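# Four arms build a three-block leaning arch

## Task

Using the three blocks, build an arch. The arms are mounted on the tabletop (scene frame, metres; heading measured counter-clockwise from +x): arm1 at x=+0.65 y=+0.00 z=+0.72 heading +180; arm2 at x=+0.00 y=+0.65 z=+0.72 heading -90; arm3 at x=-0.65 y=+0.00 z=+0.72 heading +0; arm4 at x=+0.00 y=-0.65 z=+0.72 heading +90. The two identical leaning blocks must each stand upright on one end (either end), sitting flat on the table, and tilt toward one another. The third block, the keystone, must sit squarely between them on their slanted tops, touching both with no gap. All three blocks must lie along one line. You may use any number of the arms. The arch must stand without any robot holding it, and at the end every gripper must be open and every arm moved away.

## Robot and tools

Setup. There are four identical i2rt Big YAM arms, named arm1, arm2, arm3 and arm4. Each has six revolute joints, a two-finger gripper and a wrist camera. The camera rides on top of the hand and looks toward the fingertips. The hand can reach roughly 1.0 m from the joint1 axis. Each joint moves at its own speed, so the hand can sweep a wide curve between two postures. Keep the arms apart, because they can collide with each other.

Frames. There is one shared scene frame. Its origin is on the floor and +z points up, so the tabletop is at about z=0.72. The point called hand lies midway between the fingertips. The hand's z axis runs along the fingers, and the fingers close along its y axis. Hand poses are computed from the URDF and from each foot's true placement, which is never printed.

execute_actions. The argument actions is a list holding exactly one action, or an empty list, which just reports state and images. An action is an object keyed by arm name. Under each arm put "joints", an object of absolute joint targets given by name, not offsets. Allowed ranges:
- joint1_rad: -2.879 to 2.879. Rotates the arm about its foot, positive counter-clockwise seen from above. At 0 the arm extends in the direction its foot faces.
- joint2_rad: 0 to 3.141. Shoulder. At 0 the upper arm points back, near level. Increasing it lifts the arm and then brings it forward.
- joint3_rad: 0 to 3.019. Elbow. At 0 it is fully folded, and increasing it opens the elbow.
- joint4_rad: -1.692 to 1.57. Hand pitch, positive tips the fingers up.
- joint5_rad: -1.57 to 1.57. Sideways hand swing, positive toward the arm's right.
- joint6_rad: -2.094 to 2.094. Hand roll, positive clockwise as seen from behind the hand.
- gripper_m: 0 to 0.093 metres. This is the fingertip separation. Each finger pad squeezes with about 50 to 62 N at most.
Done tolerances are ±0.045, 0.14, 0.09, 0.055, 0.03, 0.035 rad for joints 1 to 6 and ±0.003 m for the gripper. Every motion in an action starts at once but may finish at different times. An arm or joint you leave out may keep driving toward its previous target. An unknown key or an out-of-range value rejects the whole call, and nothing moves. The optional cameras argument lists arm1_cam_wrist, arm2_cam_wrist, arm3_cam_wrist, arm4_cam_wrist or "all". Omitted, null or ["all"] gives every camera, and [] gives none. Images are taken when the call ends, and the pictures line gives their order.

wait: seconds, a number from 0 to 10. It commands nothing new and returns the same report as an empty action.

zoom_image: camera (one wrist camera name) and region [x0, y0, x1, y1] in pixels of that camera's latest full image. The origin is the top-left corner, and the region can be at most 504 by 504. The images are 896x504. Calibration (K, distortion, T_world_to_cam) is provided per camera but may be slightly off. Wrist camera poses are derived from joint readings, so joint errors add to the error.

read_manual: optional section, only "licences". It returns licence text and moves nothing.

finished_scene: scene, the number of the current scene. It ends that scene permanently and reports whether the goal was met, so call it only once the arch stands without help.

Result lines. joint_positions gives the current readings. joint_status says how each commanded motion ended:
- off_target: the joint stopped short and may still be pushing.
- contact_stop: the joint now holds where it stopped.
- time_out: the joint may keep a target, or one pulled within 0.375, 0.375, 0.113, 0.225, 0.075, 0.3 rad of its position, and goes on pushing. on_its_own will list it.
- not_followed: a self- or arm-to-arm collision check, reported as "joint command not followed" with a cause line, blocked that arm's joint targets. Its gripper target still runs, and the blocked targets may be retried on later actions.
on_its_own describes joints this call did not command. Its "held at" value is the target being held, not the actual position. After any stop, later calls in the same reply are skipped. To relieve a joint that is pushing, command it to its reported position. A very small change from the current reading may produce no motion.

Hazards. The arms do not halt on contact and can push very hard. Sustained pushing or holding loads heats motors. MOTOR HOT appears from 85 °C. At 100 °C an OVER-TEMPERATURE FAULT drops that arm, and its joints then report limit_stop_at_motor_heat, so resend the targets. Arms pressing hard against each other ends the run. The collision check ignores fingers, gripper housings and cameras and can react too late. Never knock blocks off the table or out of the work area. Avoid dropping, slamming or slipping blocks, and expect loose objects to be nudged now and then. Before finishing, open the grippers, move the arms clear, and check in the images that the arch stays standing.

Each tool is called in YAML: its name, and indented under it one key for each argument.

## Session

execute_actions:
  actions: []

Scene clock: 0.00 s.
arm1.joint_positions: joint1_rad=-0.410 joint2_rad=+0.500 joint3_rad=+1.361 joint4_rad=-1.419 joint5_rad=+0.162 joint6_rad=-0.615 gripper_m=+0.094
arm1.joint_status: not commanded
arm1.hand: x=+0.4954 y=+0.0944 z=+1.2896 quat_wxyz=(-0.300, +0.872, +0.052, -0.383) (m; scene frame)
arm2.joint_positions: joint1_rad=-0.197 joint2_rad=+0.400 joint3_rad=+1.516 joint4_rad=-1.467 joint5_rad=-0.180 joint6_rad=-0.673 gripper_m=+0.094
arm2.joint_status: not commanded
arm2.hand: x=+0.0077 y=+0.5517 z=+1.4221 quat_wxyz=(-0.264, -0.386, -0.722, +0.510) (m; scene frame)
arm3.joint_positions: joint1_rad=-0.231 joint2_rad=+0.499 joint3_rad=+1.569 joint4_rad=-1.536 joint5_rad=-0.231 joint6_rad=+0.167 gripper_m=+0.094
arm3.joint_status: not commanded
arm3.hand: x=-0.5248 y=+0.0006 z=+1.3463 quat_wxyz=(-0.523, -0.113, -0.840, -0.087) (m; scene frame)
arm4.joint_positions: joint1_rad=-0.161 joint2_rad=+0.238 joint3_rad=+1.496 joint4_rad=-1.496 joint5_rad=-0.166 joint6_rad=+0.736 gripper_m=+0.095
arm4.joint_status: not commanded
arm4.hand: x=-0.0254 y=-0.6135 z=+1.3988 quat_wxyz=(-0.250, +0.293, -0.733, -0.560) (m; scene frame)
pictures: arm1_cam_wrist, arm2_cam_wrist, arm3_cam_wrist, arm4_cam_wrist
Images, in order (width x height): arm1_cam_wrist 896x504, arm2_cam_wrist 896x504, arm3_cam_wrist 896x504, arm4_cam_wrist 896x504.

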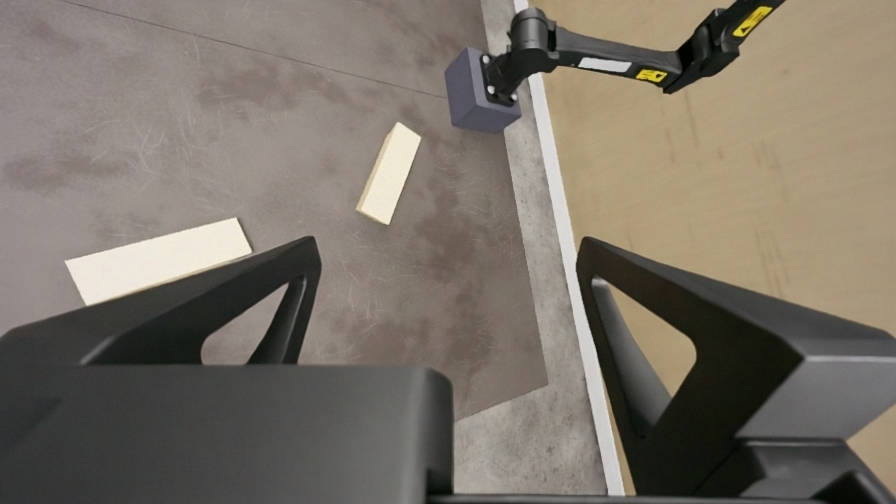

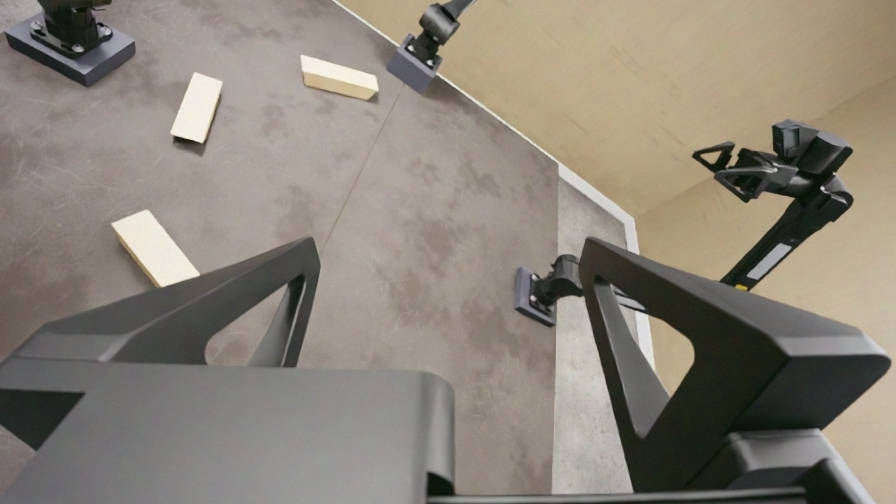

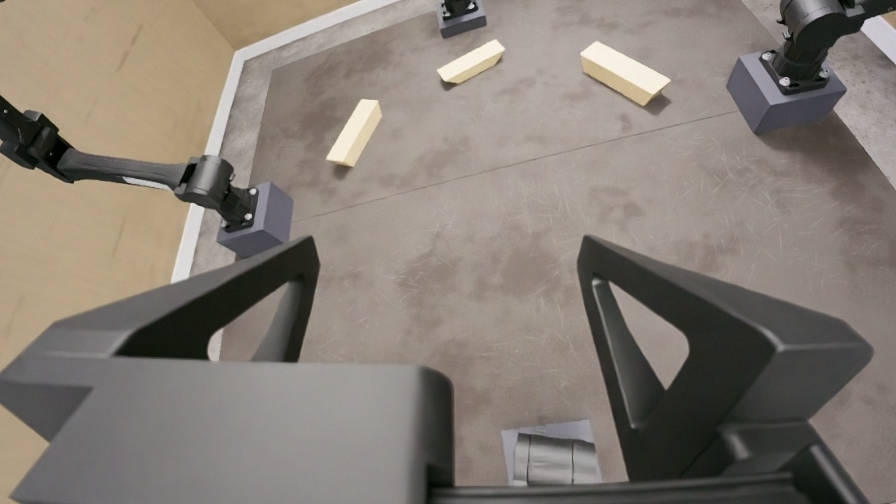

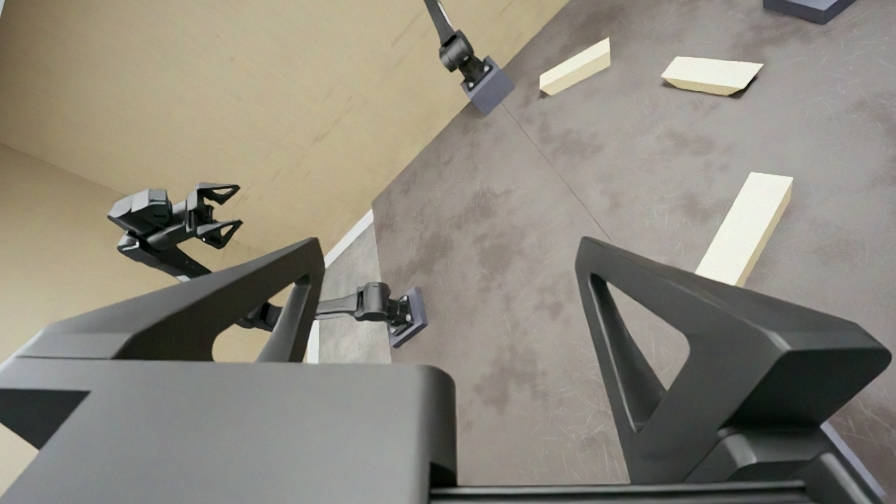

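zoom_image:
  camera: "arm3_cam_wrist"
  region: [310, 20, 700, 190]

zoom_image:
  camera: "arm1_cam_wrist"
  region: [50, 100, 450, 320]

zoom_image:
  camera: "arm2_cam_wrist"
  region: [90, 30, 400, 300]

zoom_image:
  camera: "arm4_cam_wrist"
  region: [520, 20, 820, 300]

Region (310, 20, 700, 190) of arm3_cam_wrist's 896x504 image, scaled by 1.292, with more detail than that image has; it fills the top 220 rows of this view, and the rest is white.

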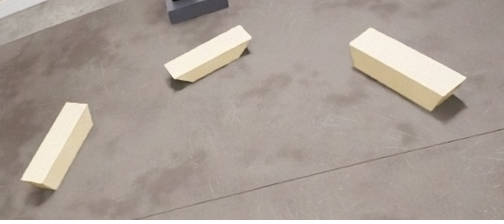

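Region (50, 100, 450, 320) of arm1_cam_wrist's 896x504 image, scaled by 1.260, with more detail than that image has; it fills the top 277 rows of this view, and the rest is white.

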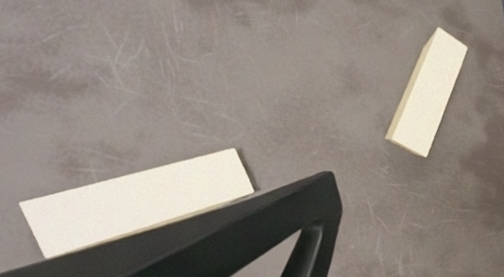

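Region (90, 30, 400, 300) of arm2_cam_wrist's 896x504 image, scaled by 1.626, with more detail than that image has; it fills the top 439 rows of this view, and the rest is white.

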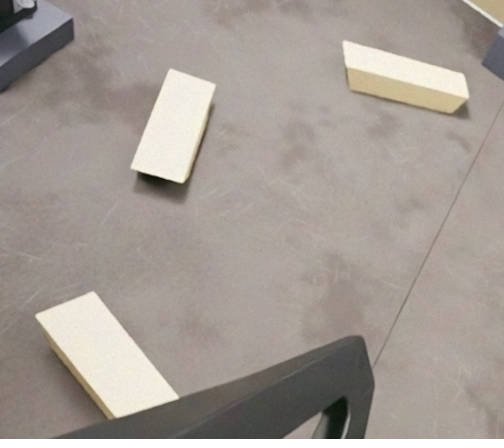

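Region (520, 20, 820, 300) of arm4_cam_wrist's 896x504 image, scaled by 1.680, with more detail than that image has; it fills the top 470 rows of this view, and the rest is white.

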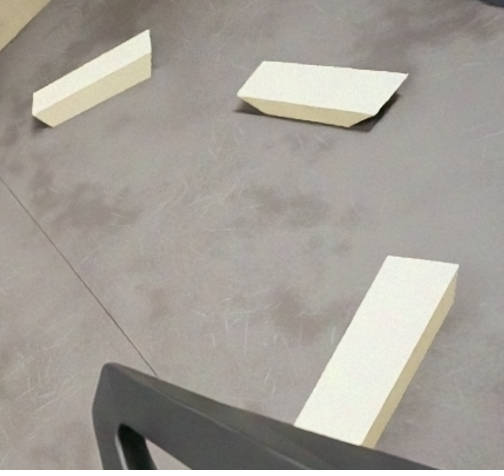

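execute_actions:
  actions:
    - {"arm2":{"joints":{"joint1_rad":0.75,"joint2_rad":1.36,"joint3_rad":1.127,"joint4_rad":-1.339,"joint5_rad":0,"joint6_rad":-0.35}},"arm4":{"joints":{"joint1_rad":-0.667,"joint2_rad":1.24,"joint3_rad":1.049,"joint4_rad":-1.379,"joint5_rad":0,"joint6_rad":0.36}},"arm1":{"joints":{"joint1_rad":0.04,"joint2_rad":0.934,"joint3_rad":0.965,"joint4_rad":-1.6,"joint5_rad":0,"joint6_rad":1.29}}}

Scene clock: 10.67 s.
arm1.joint_positions: joint1_rad=+0.037 joint2_rad=+0.934 joint3_rad=+0.953 joint4_rad=-1.584 joint5_rad=+0.001 joint6_rad=+1.274 gripper_m=+0.094
arm1.joint_status: all done
arm1.hand: x=+0.4154 y=-0.0089 z=+0.9930 quat_wxyz=(-0.003, +0.815, -0.580, +0.000) (m; scene frame)
arm2.joint_positions: joint1_rad=+0.755 joint2_rad=+1.353 joint3_rad=+1.117 joint4_rad=-1.340 joint5_rad=+0.000 joint6_rad=-0.359 gripper_m=+0.094
arm2.joint_status: all done
arm2.hand: x=+0.2543 y=+0.3748 z=+1.0031 quat_wxyz=(+0.000, -0.231, -0.973, -0.002) (m; scene frame)
arm3.joint_positions: joint1_rad=-0.231 joint2_rad=+0.499 joint3_rad=+1.569 joint4_rad=-1.536 joint5_rad=-0.231 joint6_rad=+0.167 gripper_m=+0.094
arm3.joint_status: not commanded
arm3.hand: x=-0.5248 y=+0.0006 z=+1.3463 quat_wxyz=(-0.523, -0.113, -0.840, -0.087) (m; scene frame)
arm4.joint_positions: joint1_rad=-0.658 joint2_rad=+1.237 joint3_rad=+1.040 joint4_rad=-1.382 joint5_rad=-0.002 joint6_rad=+0.372 gripper_m=+0.095
arm4.joint_status: all done
arm4.hand: x=+0.2162 y=-0.3949 z=+0.9951 quat_wxyz=(+0.003, +0.244, -0.970, +0.009) (m; scene frame)
pictures: arm1_cam_wrist, arm2_cam_wrist, arm3_cam_wrist, arm4_cam_wrist
camera_calibration (this result's frames):
arm1_cam_wrist: T_world_to_cam=[[0.945655, 0.325136, 0.00485195, -0.392688], [0.261408, -0.769007, 0.583348, -0.690384], [0.193398, -0.550377, -0.812208, 0.845126], [0, 0, 0, 1]] pos_world=[0.388373, 0.0619047, 1.09106]
arm2_cam_wrist: T_world_to_cam=[[-0.44448, -0.895743, -0.00903672, 0.461358], [-0.719753, 0.351109, 0.598898, -0.548213], [-0.533286, 0.272702, -0.800775, 0.961851], [0, 0, 0, 1]] pos_world=[0.323428, 0.343442, 1.10272]
arm4_cam_wrist: T_world_to_cam=[[0.476691, -0.878934, 0.0155019, -0.466804], [-0.705333, -0.371894, 0.60349, -0.590922], [-0.524663, -0.298612, -0.79722, 0.917077], [0, 0, 0, 1]] pos_world=[0.286881, -0.3562, 1.09496]
Images, in order (width x height): arm1_cam_wrist 896x504, arm2_cam_wrist 896x504, arm3_cam_wrist 896x504, arm4_cam_wrist 896x504.

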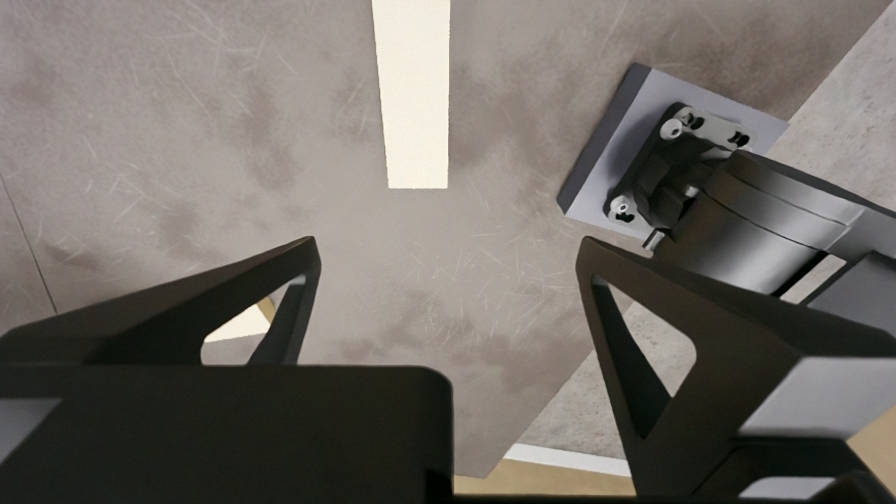

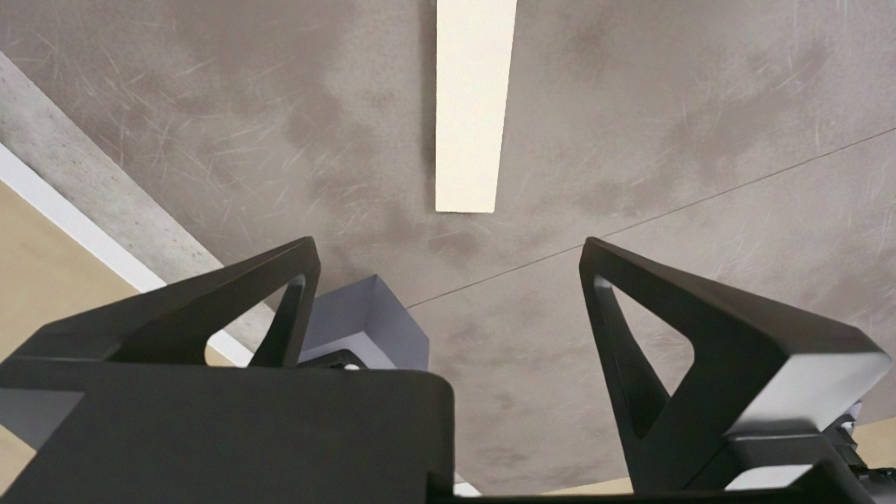

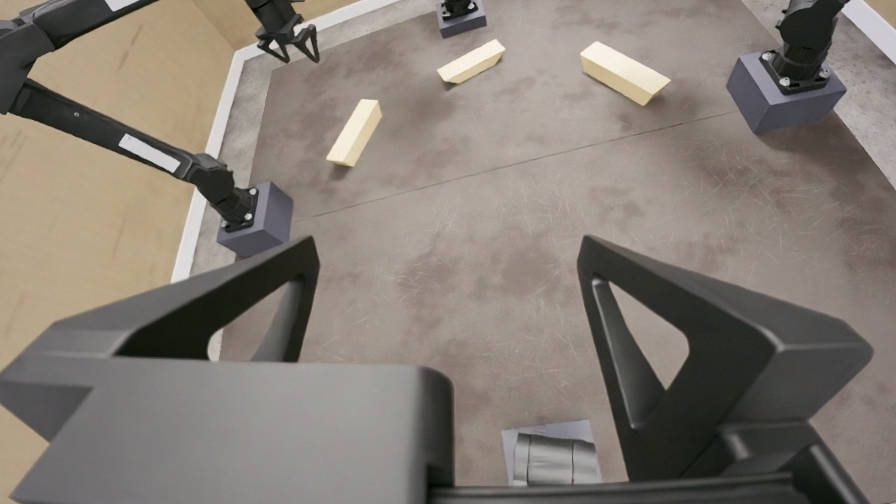

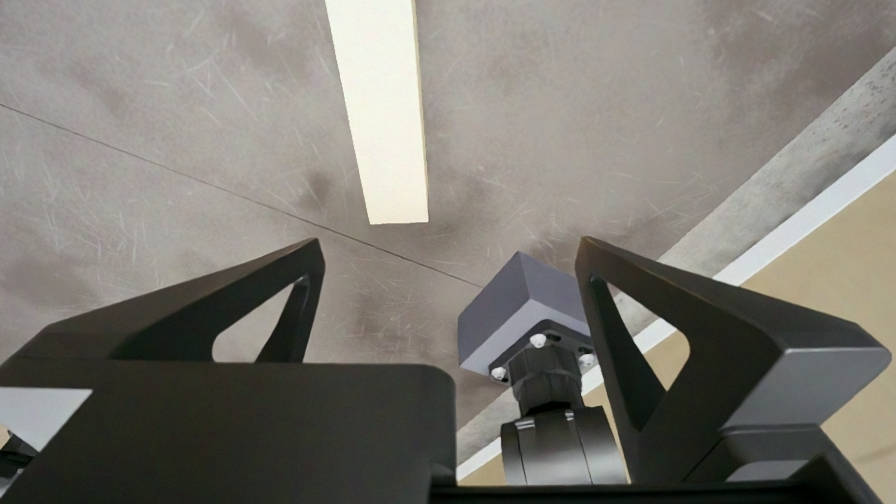

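execute_actions:
  actions:
    - {"arm2":{"joints":{"joint1_rad":0.716,"joint2_rad":1.527,"joint3_rad":0.904,"joint4_rad":-0.948,"joint6_rad":-0.39}},"arm4":{"joints":{"joint1_rad":-0.53,"joint2_rad":1.452,"joint3_rad":0.857,"joint4_rad":-0.976,"joint6_rad":0.5}},"arm1":{"joints":{"joint1_rad":0.005,"joint2_rad":1.117,"joint3_rad":0.709,"joint4_rad":-1.162,"joint6_rad":1.25}}}

Scene clock: 15.73 s.
arm1.joint_positions: joint1_rad=+0.012 joint2_rad=+1.125 joint3_rad=+0.703 joint4_rad=-1.179 joint5_rad=+0.001 joint6_rad=+1.265 gripper_m=+0.094
arm1.joint_status: all done
arm1.hand: x=+0.3902 y=-0.0028 z=+0.8554 quat_wxyz=(-0.014, +0.810, -0.586, +0.014) (m; scene frame)
arm2.joint_positions: joint1_rad=+0.717 joint2_rad=+1.537 joint3_rad=+0.889 joint4_rad=-0.958 joint5_rad=+0.000 joint6_rad=-0.381 gripper_m=+0.094
arm2.joint_status: all done
arm2.hand: x=+0.2419 y=+0.3683 z=+0.8581 quat_wxyz=(+0.012, -0.239, -0.971, -0.011) (m; scene frame)
arm3.joint_positions: joint1_rad=-0.231 joint2_rad=+0.499 joint3_rad=+1.569 joint4_rad=-1.536 joint5_rad=-0.231 joint6_rad=+0.167 gripper_m=+0.094
arm3.joint_status: not commanded
arm3.hand: x=-0.5248 y=+0.0006 z=+1.3463 quat_wxyz=(-0.523, -0.113, -0.840, -0.087) (m; scene frame)
arm4.joint_positions: joint1_rad=-0.531 joint2_rad=+1.471 joint3_rad=+0.847 joint4_rad=-0.986 joint5_rad=+0.000 joint6_rad=+0.488 gripper_m=+0.095
arm4.joint_status: all done
arm4.hand: x=+0.1929 y=-0.3571 z=+0.8496 quat_wxyz=(+0.014, +0.249, -0.968, +0.021) (m; scene frame)
pictures: arm1_cam_wrist, arm2_cam_wrist, arm3_cam_wrist, arm4_cam_wrist
camera_calibration (this result's frames):
arm1_cam_wrist: T_world_to_cam=[[0.950003, 0.309789, 0.0390663, -0.401166], [0.227911, -0.773495, 0.591407, -0.592656], [0.213429, -0.552934, -0.805426, 0.72798], [0, 0, 0, 1]] pos_world=[0.36081, 0.0683854, 0.952507]
arm2_cam_wrist: T_world_to_cam=[[-0.458631, -0.888386, -0.0206827, 0.459368], [-0.702139, 0.348018, 0.621196, -0.49027], [-0.544664, 0.299422, -0.783382, 0.818932], [0, 0, 0, 1]] pos_world=[0.312485, 0.333513, 0.955592]
arm4_cam_wrist: T_world_to_cam=[[0.486469, -0.873102, 0.0322609, -0.434218], [-0.691821, -0.362387, 0.624547, -0.522657], [-0.533603, -0.326141, -0.78032, 0.777648], [0, 0, 0, 1]] pos_world=[0.264603, -0.314897, 0.947247]
Images, in order (width x height): arm1_cam_wrist 896x504, arm2_cam_wrist 896x504, arm3_cam_wrist 896x504, arm4_cam_wrist 896x504.

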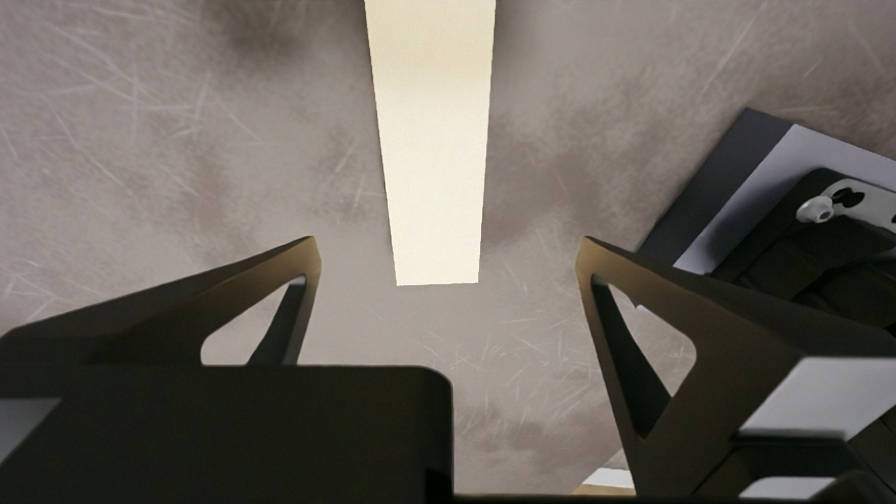

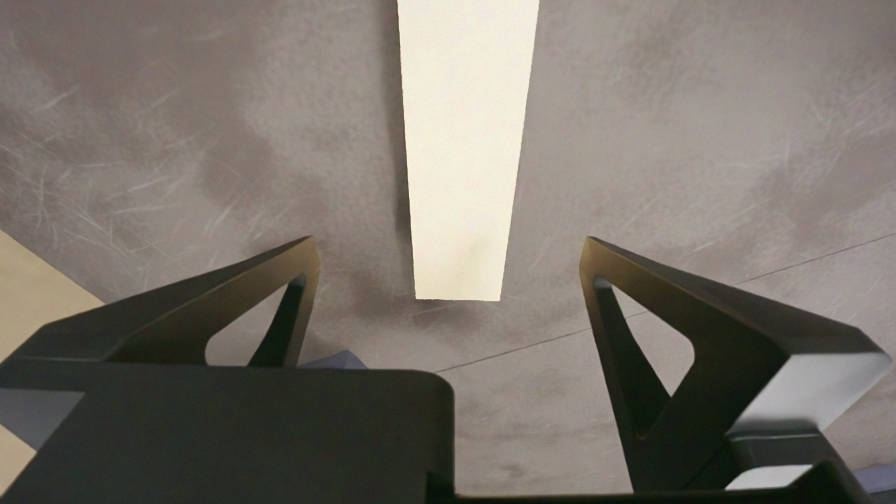

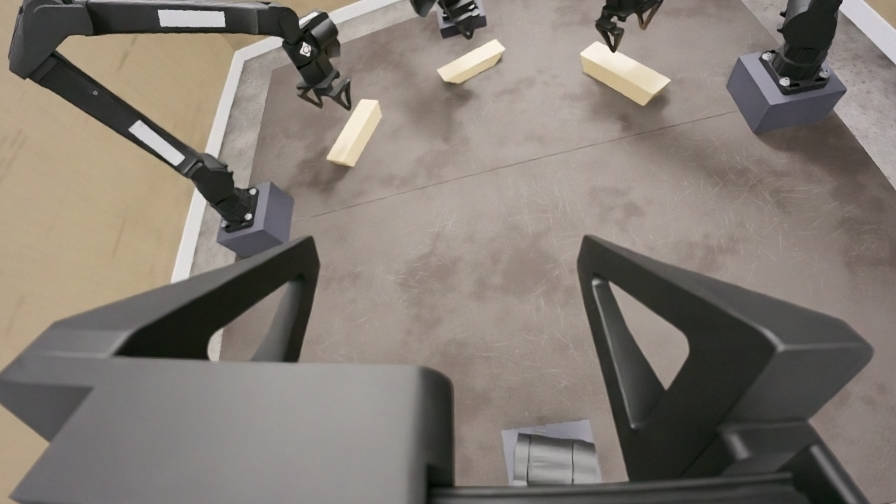

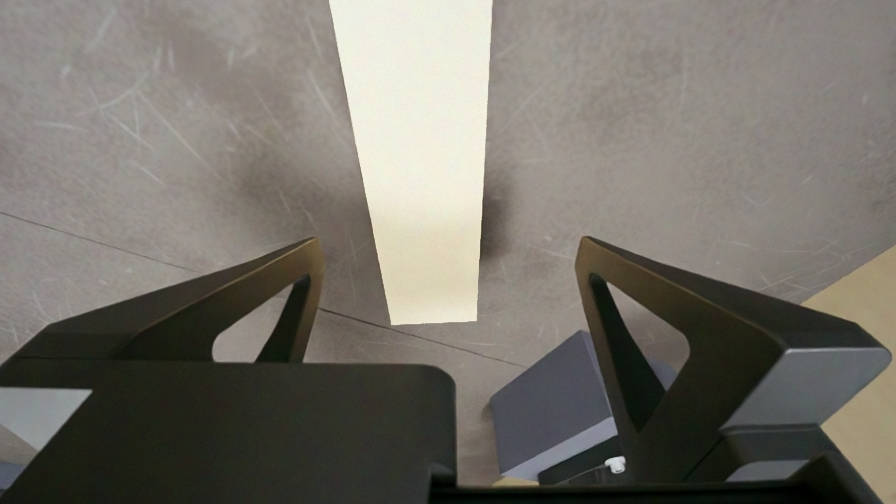

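execute_actions:
  actions:
    - {"arm2":{"joints":{"joint2_rad":1.765,"joint3_rad":0.82,"joint4_rad":-0.62}},"arm4":{"joints":{"joint2_rad":1.69,"joint3_rad":0.76,"joint4_rad":-0.63}},"arm1":{"joints":{"joint2_rad":1.345,"joint3_rad":0.545,"joint4_rad":-0.765}}}
  cameras: []

execute_actions:
  actions:
    - {"arm2":{"joints":{"gripper_m":0.03}},"arm4":{"joints":{"gripper_m":0.03}},"arm1":{"joints":{"gripper_m":0.03}}}

Scene clock: 17.63 s.
arm1.joint_positions: joint1_rad=+0.010 joint2_rad=+1.337 joint3_rad=+0.555 joint4_rad=-0.783 joint5_rad=+0.000 joint6_rad=+1.265 gripper_m=+0.094
arm1.joint_status: all done
arm1.hand: x=+0.3794 y=-0.0022 z=+0.7553 quat_wxyz=(-0.003, +0.810, -0.587, +0.000) (m; scene frame)
arm2.joint_positions: joint1_rad=+0.717 joint2_rad=+1.778 joint3_rad=+0.818 joint4_rad=-0.630 joint5_rad=+0.000 joint6_rad=-0.381 gripper_m=+0.094
arm2.joint_status: all done
arm2.hand: x=+0.2472 y=+0.3627 z=+0.7513 quat_wxyz=(+0.006, -0.239, -0.971, -0.006) (m; scene frame)
arm3.joint_positions: joint1_rad=-0.231 joint2_rad=+0.499 joint3_rad=+1.569 joint4_rad=-1.536 joint5_rad=-0.231 joint6_rad=+0.167 gripper_m=+0.094
arm3.joint_status: not commanded
arm3.hand: x=-0.5248 y=+0.0006 z=+1.3463 quat_wxyz=(-0.523, -0.113, -0.840, -0.087) (m; scene frame)
arm4.joint_positions: joint1_rad=-0.531 joint2_rad=+1.701 joint3_rad=+0.759 joint4_rad=-0.640 joint5_rad=-0.001 joint6_rad=+0.488 gripper_m=+0.095
arm4.joint_status: all done
arm4.hand: x=+0.1980 y=-0.3515 z=+0.7469 quat_wxyz=(+0.004, +0.249, -0.969, +0.011) (m; scene frame)
pictures: none
No camera images: the call's "cameras" was empty. Leave "cameras" out to get every camera's image.

Scene clock: 18.27 s.
arm1.joint_positions: joint1_rad=+0.010 joint2_rad=+1.337 joint3_rad=+0.553 joint4_rad=-0.781 joint5_rad=+0.000 joint6_rad=+1.264 gripper_m=+0.058
arm1.joint_status: gripper_m off_target (ended at +0.058, target +0.030)
arm1.hand: x=+0.3798 y=-0.0021 z=+0.7549 quat_wxyz=(-0.003, +0.810, -0.587, +0.000) (m; scene frame)
arm2.joint_positions: joint1_rad=+0.717 joint2_rad=+1.778 joint3_rad=+0.818 joint4_rad=-0.628 joint5_rad=+0.002 joint6_rad=-0.382 gripper_m=+0.059
arm2.joint_status: gripper_m off_target (ended at +0.059, target +0.030)
arm2.hand: x=+0.2472 y=+0.3621 z=+0.7512 quat_wxyz=(+0.006, -0.238, -0.971, -0.005) (m; scene frame)
arm3.joint_positions: joint1_rad=-0.231 joint2_rad=+0.499 joint3_rad=+1.569 joint4_rad=-1.536 joint5_rad=-0.231 joint6_rad=+0.167 gripper_m=+0.094
arm3.joint_status: not commanded
arm3.hand: x=-0.5248 y=+0.0006 z=+1.3463 quat_wxyz=(-0.523, -0.113, -0.840, -0.087) (m; scene frame)
arm4.joint_positions: joint1_rad=-0.531 joint2_rad=+1.701 joint3_rad=+0.759 joint4_rad=-0.637 joint5_rad=-0.001 joint6_rad=+0.492 gripper_m=+0.060
arm4.joint_status: gripper_m off_target (ended at +0.060, target +0.030)
arm4.hand: x=+0.1984 y=-0.3508 z=+0.7469 quat_wxyz=(+0.002, +0.247, -0.969, +0.010) (m; scene frame)
pictures: arm1_cam_wrist, arm2_cam_wrist, arm3_cam_wrist, arm4_cam_wrist
camera_calibration (this result's frames):
arm1_cam_wrist: T_world_to_cam=[[0.95086, 0.309581, 0.00499534, -0.362251], [0.248565, -0.772874, 0.583851, -0.532488], [0.18461, -0.553919, -0.811845, 0.665446], [0, 0, 0, 1]] pos_world=[0.353959, 0.069203, 0.852943]
arm2_cam_wrist: T_world_to_cam=[[-0.457812, -0.888949, -0.0133126, 0.448612], [-0.708587, 0.355799, 0.609353, -0.410341], [-0.536948, 0.288402, -0.792787, 0.749082], [0, 0, 0, 1]] pos_world=[0.316835, 0.328755, 0.849877]
arm4_cam_wrist: T_world_to_cam=[[0.483049, -0.87543, 0.0169208, -0.416759], [-0.703421, -0.376485, 0.602875, -0.438818], [-0.521404, -0.303121, -0.797656, 0.721075], [0, 0, 0, 1]] pos_world=[0.268613, -0.311478, 0.846774]
Images, in order (width x height): arm1_cam_wrist 896x504, arm2_cam_wrist 896x504, arm3_cam_wrist 896x504, arm4_cam_wrist 896x504.

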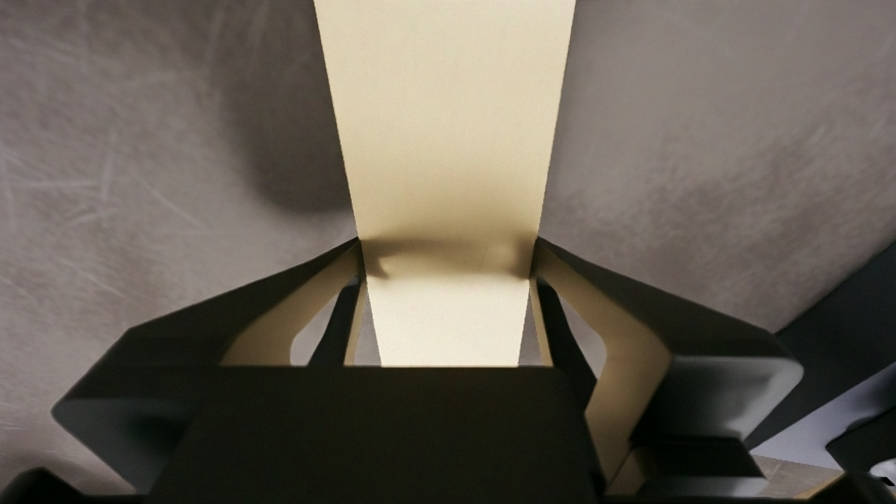

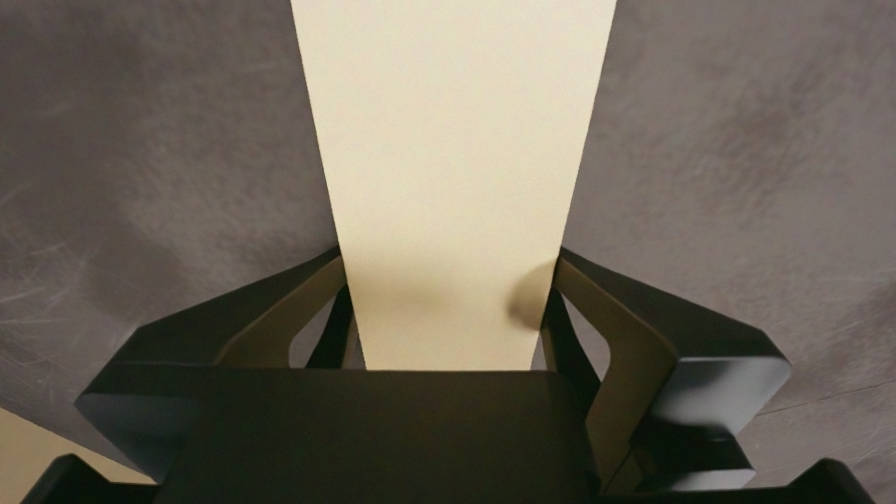

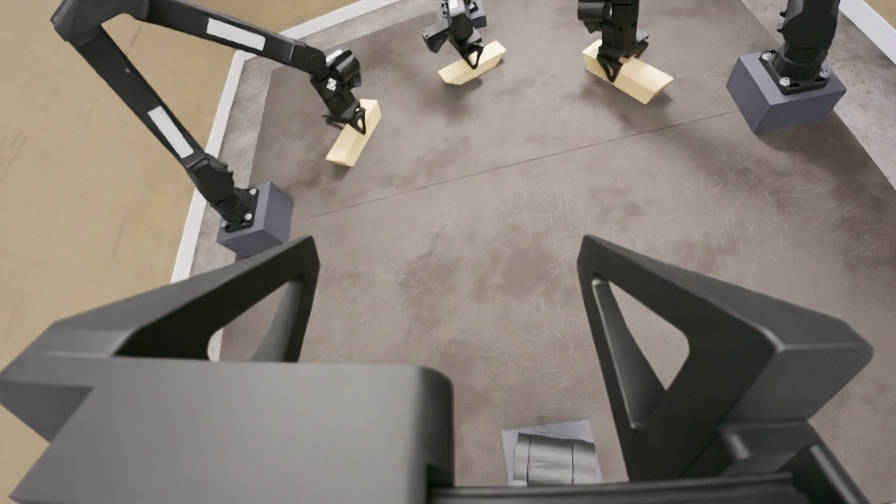

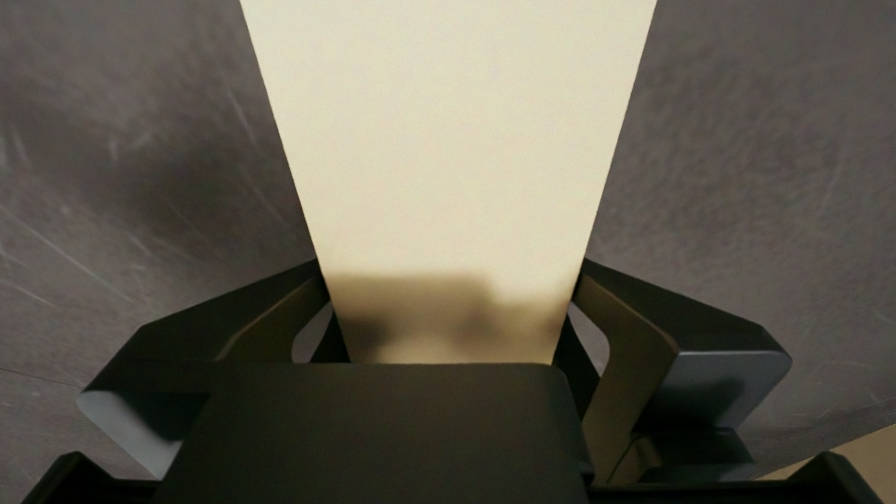

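execute_actions:
  actions:
    - {"arm2":{"joints":{"joint2_rad":1.527,"joint3_rad":0.904,"joint4_rad":-0.948}},"arm4":{"joints":{"joint2_rad":1.452,"joint3_rad":0.857,"joint4_rad":-0.976}},"arm1":{"joints":{"joint2_rad":1.117,"joint3_rad":0.709,"joint4_rad":-1.162}}}
  cameras: []

execute_actions:
  actions:
    - {"arm2":{"joints":{"joint1_rad":1.3,"joint2_rad":1.36,"joint3_rad":1.127,"joint4_rad":-1.339,"joint6_rad":0}},"arm4":{"joints":{"joint1_rad":-1.3,"joint2_rad":1.3,"joint3_rad":1.1,"joint4_rad":-1.37,"joint6_rad":0}},"arm1":{"joints":{"joint2_rad":0.934,"joint3_rad":0.965,"joint4_rad":-1.6,"joint6_rad":1.571}},"arm3":{"joints":{"joint1_rad":0,"joint2_rad":1.2,"joint3_rad":1.0,"joint4_rad":0.0,"joint5_rad":0,"joint6_rad":0}}}

Scene clock: 20.77 s.
arm1.joint_positions: joint1_rad=+0.010 joint2_rad=+1.111 joint3_rad=+0.679 joint4_rad=-1.145 joint5_rad=+0.000 joint6_rad=+1.264 gripper_m=+0.058
arm1.joint_status: all done
arm1.hand: x=+0.3912 y=-0.0024 z=+0.8502 quat_wxyz=(-0.006, +0.810, -0.587, +0.005) (m; scene frame)
arm2.joint_positions: joint1_rad=+0.717 joint2_rad=+1.533 joint3_rad=+0.859 joint4_rad=-0.938 joint5_rad=+0.002 joint6_rad=-0.382 gripper_m=+0.059
arm2.joint_status: all done
arm2.hand: x=+0.2357 y=+0.3751 z=+0.8504 quat_wxyz=(+0.015, -0.238, -0.971, -0.012) (m; scene frame)
arm3.joint_positions: joint1_rad=-0.231 joint2_rad=+0.499 joint3_rad=+1.569 joint4_rad=-1.536 joint5_rad=-0.231 joint6_rad=+0.167 gripper_m=+0.094
arm3.joint_status: not commanded
arm3.hand: x=-0.5248 y=+0.0006 z=+1.3463 quat_wxyz=(-0.523, -0.113, -0.840, -0.087) (m; scene frame)
arm4.joint_positions: joint1_rad=-0.531 joint2_rad=+1.456 joint3_rad=+0.815 joint4_rad=-0.965 joint5_rad=-0.001 joint6_rad=+0.492 gripper_m=+0.060
arm4.joint_status: all done
arm4.hand: x=+0.1881 y=-0.3642 z=+0.8452 quat_wxyz=(+0.013, +0.247, -0.969, +0.019) (m; scene frame)
pictures: none
No camera images: the call's "cameras" was empty. Leave "cameras" out to get every camera's image.

Scene clock: 22.57 s.
arm1.joint_positions: joint1_rad=+0.010 joint2_rad=+0.929 joint3_rad=+0.935 joint4_rad=-1.583 joint5_rad=+0.000 joint6_rad=+1.556 gripper_m=+0.058
arm1.joint_status: all done
arm1.hand: x=+0.4201 y=-0.0027 z=+0.9870 quat_wxyz=(-0.007, +0.716, -0.698, +0.004) (m; scene frame)
arm2.joint_positions: joint1_rad=+1.307 joint2_rad=+1.367 joint3_rad=+1.100 joint4_rad=-1.329 joint5_rad=-0.003 joint6_rad=-0.009 gripper_m=+0.059
arm2.joint_status: all done
arm2.hand: x=+0.3593 y=+0.5510 z=+0.9921 quat_wxyz=(+0.011, -0.132, -0.991, -0.004) (m; scene frame)
arm3.joint_positions: joint1_rad=-0.007 joint2_rad=+1.216 joint3_rad=+0.970 joint4_rad=-0.028 joint5_rad=-0.003 joint6_rad=+0.015 gripper_m=+0.094
arm3.joint_status: all done
arm3.hand: x=-0.0907 y=-0.0107 z=+1.0973 quat_wxyz=(-0.603, -0.014, -0.797, -0.009) (m; scene frame)
arm4.joint_positions: joint1_rad=-1.294 joint2_rad=+1.309 joint3_rad=+1.071 joint4_rad=-1.360 joint5_rad=+0.003 joint6_rad=+0.012 gripper_m=+0.060
arm4.joint_status: all done
arm4.hand: x=+0.3441 y=-0.5701 z=+0.9864 quat_wxyz=(+0.012, +0.108, -0.994, +0.011) (m; scene frame)
pictures: arm1_cam_wrist, arm2_cam_wrist, arm3_cam_wrist, arm4_cam_wrist
camera_calibration (this result's frames):
arm1_cam_wrist: T_world_to_cam=[[0.999604, 0.0228697, 0.0163977, -0.434065], [0.00902347, -0.81242, 0.583003, -0.577086], [0.0266549, -0.582624, -0.812305, 0.912792], [0, 0, 0, 1]] pos_world=[0.41477, 0.072905, 1.08503]
arm2_cam_wrist: T_world_to_cam=[[-0.255725, -0.966695, -0.0102632, 0.638175], [-0.763235, 0.195364, 0.615878, -0.443298], [-0.593361, 0.165329, -0.787775, 1.02886], [0, 0, 0, 1]] pos_world=[0.43534, 0.533426, 1.09007]
arm3_cam_wrist: T_world_to_cam=[[-0.00907655, -0.999648, -0.0249128, 0.0170157], [-0.788478, 0.0224773, -0.614652, 0.60582], [0.614996, 0.0140643, -0.788405, 1.04872], [0, 0, 0, 1]] pos_world=[-0.16713, -0.011357, 1.19961]
arm4_cam_wrist: T_world_to_cam=[[0.219331, -0.975495, 0.0174459, -0.650027], [-0.771401, -0.162439, 0.615267, -0.430065], [-0.597356, -0.148405, -0.788125, 1.02655], [0, 0, 0, 1]] pos_world=[0.424037, -0.551611, 1.085]
Images, in order (width x height): arm1_cam_wrist 896x504, arm2_cam_wrist 896x504, arm3_cam_wrist 896x504, arm4_cam_wrist 896x504.

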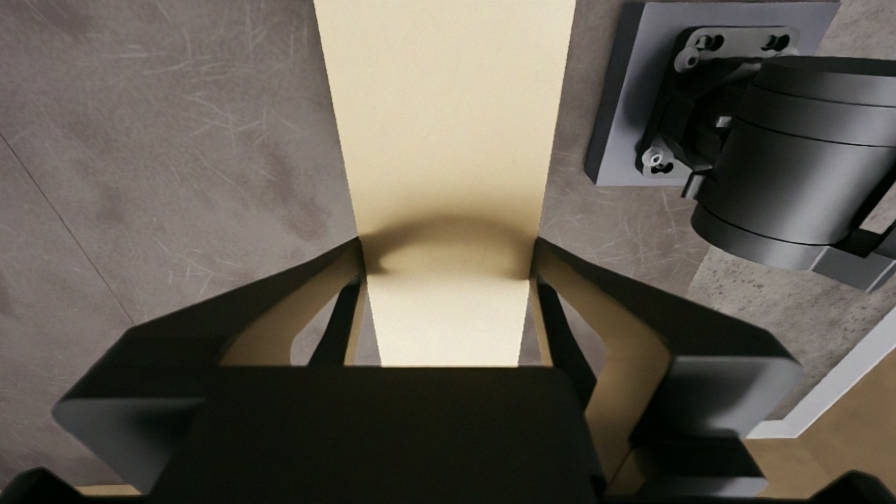

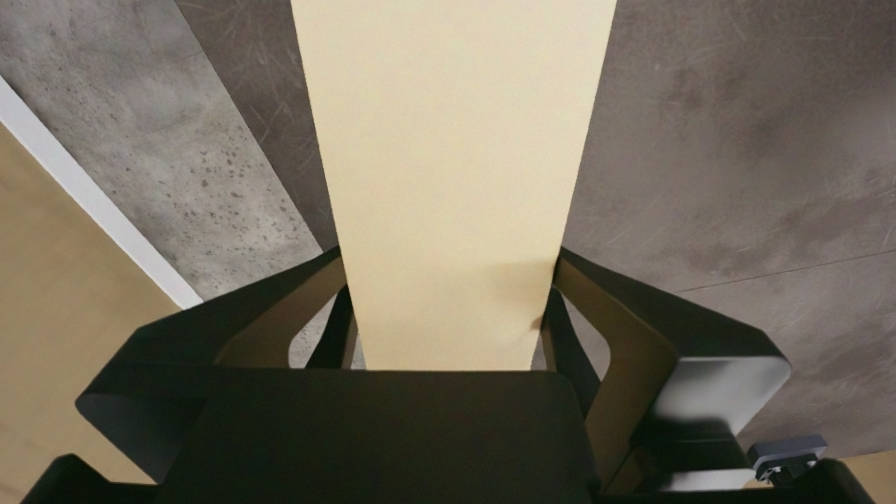

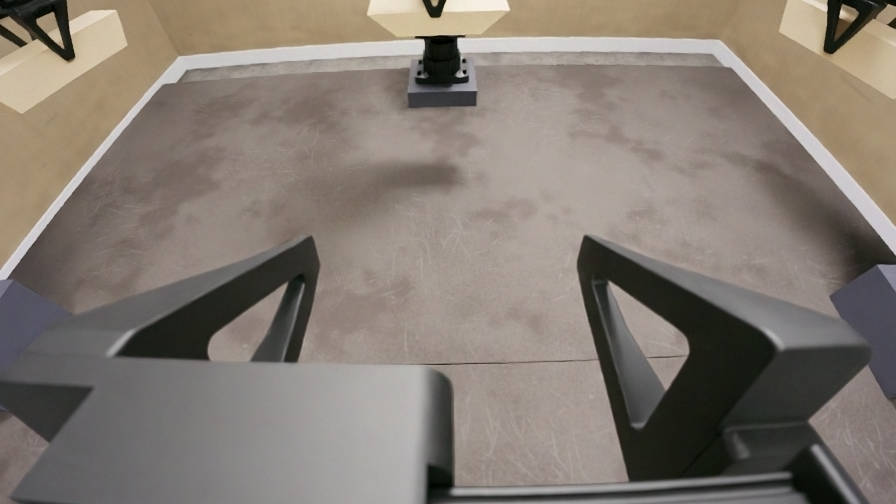

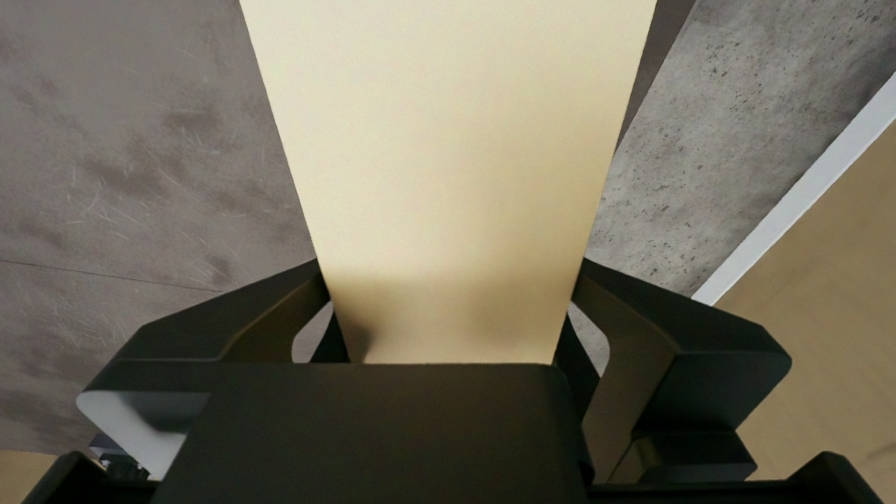

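execute_actions:
  actions:
    - {"arm3":{"joints":{"joint2_rad":1.3,"joint3_rad":0.6,"joint4_rad":1.15}}}
  cameras: ["arm3_cam_wrist"]

zoom_image:
  camera: "arm3_cam_wrist"
  region: [200, 130, 700, 380]

Scene clock: 25.33 s.
arm1.joint_positions: joint1_rad=+0.010 joint2_rad=+0.929 joint3_rad=+0.935 joint4_rad=-1.583 joint5_rad=+0.000 joint6_rad=+1.556 gripper_m=+0.058
arm1.joint_status: not commanded
arm1.hand: x=+0.4201 y=-0.0027 z=+0.9870 quat_wxyz=(-0.007, +0.716, -0.698, +0.004) (m; scene frame)
arm2.joint_positions: joint1_rad=+1.307 joint2_rad=+1.367 joint3_rad=+1.100 joint4_rad=-1.329 joint5_rad=-0.003 joint6_rad=-0.009 gripper_m=+0.059
arm2.joint_status: not commanded
arm2.hand: x=+0.3593 y=+0.5510 z=+0.9921 quat_wxyz=(+0.011, -0.132, -0.991, -0.004) (m; scene frame)
arm3.joint_positions: joint1_rad=-0.007 joint2_rad=+1.313 joint3_rad=+0.588 joint4_rad=+1.124 joint5_rad=-0.003 joint6_rad=+0.015 gripper_m=+0.094
arm3.joint_status: all done
arm3.hand: x=-0.1479 y=-0.0103 z=+1.1041 quat_wxyz=(-0.833, -0.012, -0.553, -0.007) (m; scene frame)
arm4.joint_positions: joint1_rad=-1.294 joint2_rad=+1.309 joint3_rad=+1.071 joint4_rad=-1.360 joint5_rad=+0.003 joint6_rad=+0.012 gripper_m=+0.060
arm4.joint_status: not commanded
arm4.hand: x=+0.3441 y=-0.5701 z=+0.9864 quat_wxyz=(+0.012, +0.108, -0.994, +0.011) (m; scene frame)
pictures: arm3_cam_wrist
camera_calibration (this result's frames):
arm3_cam_wrist: T_world_to_cam=[[-0.00328772, -0.999739, -0.0226299, 0.0154354], [-0.232959, 0.0227731, -0.97222, 1.04183], [0.972481, 0.00207545, -0.232973, 0.528768], [0, 0, 0, 1]] pos_world=[-0.271461, -0.00939181, 1.13643]
Images, in order (width x height): arm3_cam_wrist 896x504.

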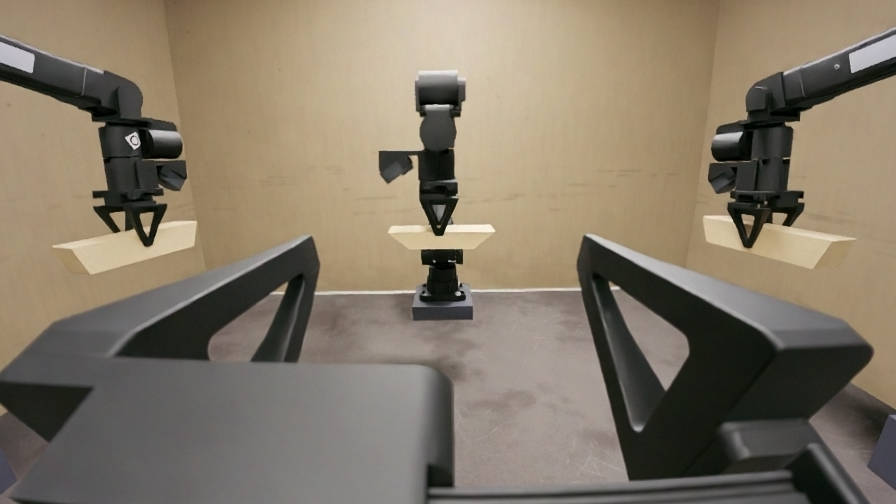

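Region (200, 130, 700, 380) of arm3_cam_wrist's 896x504 image, scaled by 1.008, with more detail than that image has.

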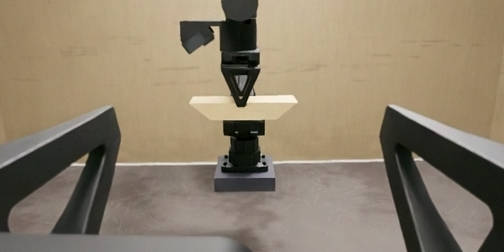

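zoom_image:
  camera: "arm3_cam_wrist"
  region: [375, 200, 505, 265]

zoom_image:
  camera: "arm3_cam_wrist"
  region: [40, 190, 220, 290]

zoom_image:
  camera: "arm3_cam_wrist"
  region: [690, 190, 870, 290]

Region (375, 200, 505, 265) of arm3_cam_wrist's 896x504 image, scaled by 3.877, with more detail than that image has.

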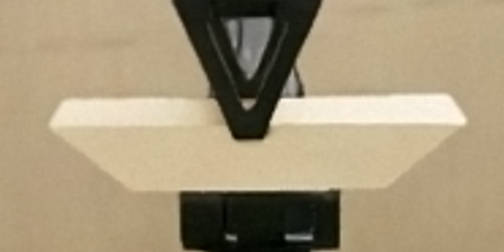

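Region (40, 190, 220, 290) of arm3_cam_wrist's 896x504 image, scaled by 2.800, with more detail than that image has.

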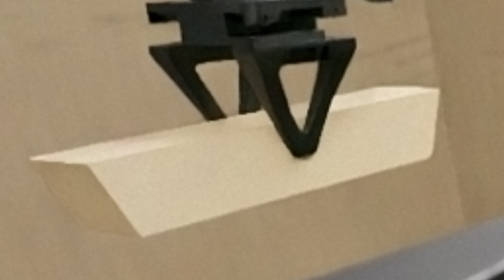

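Region (690, 190, 870, 290) of arm3_cam_wrist's 896x504 image, scaled by 2.800, with more detail than that image has.

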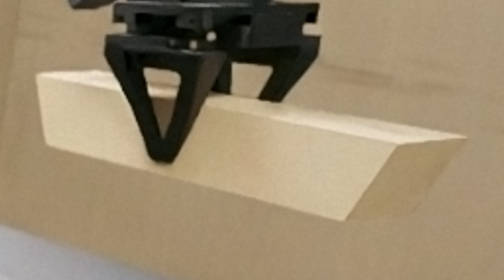

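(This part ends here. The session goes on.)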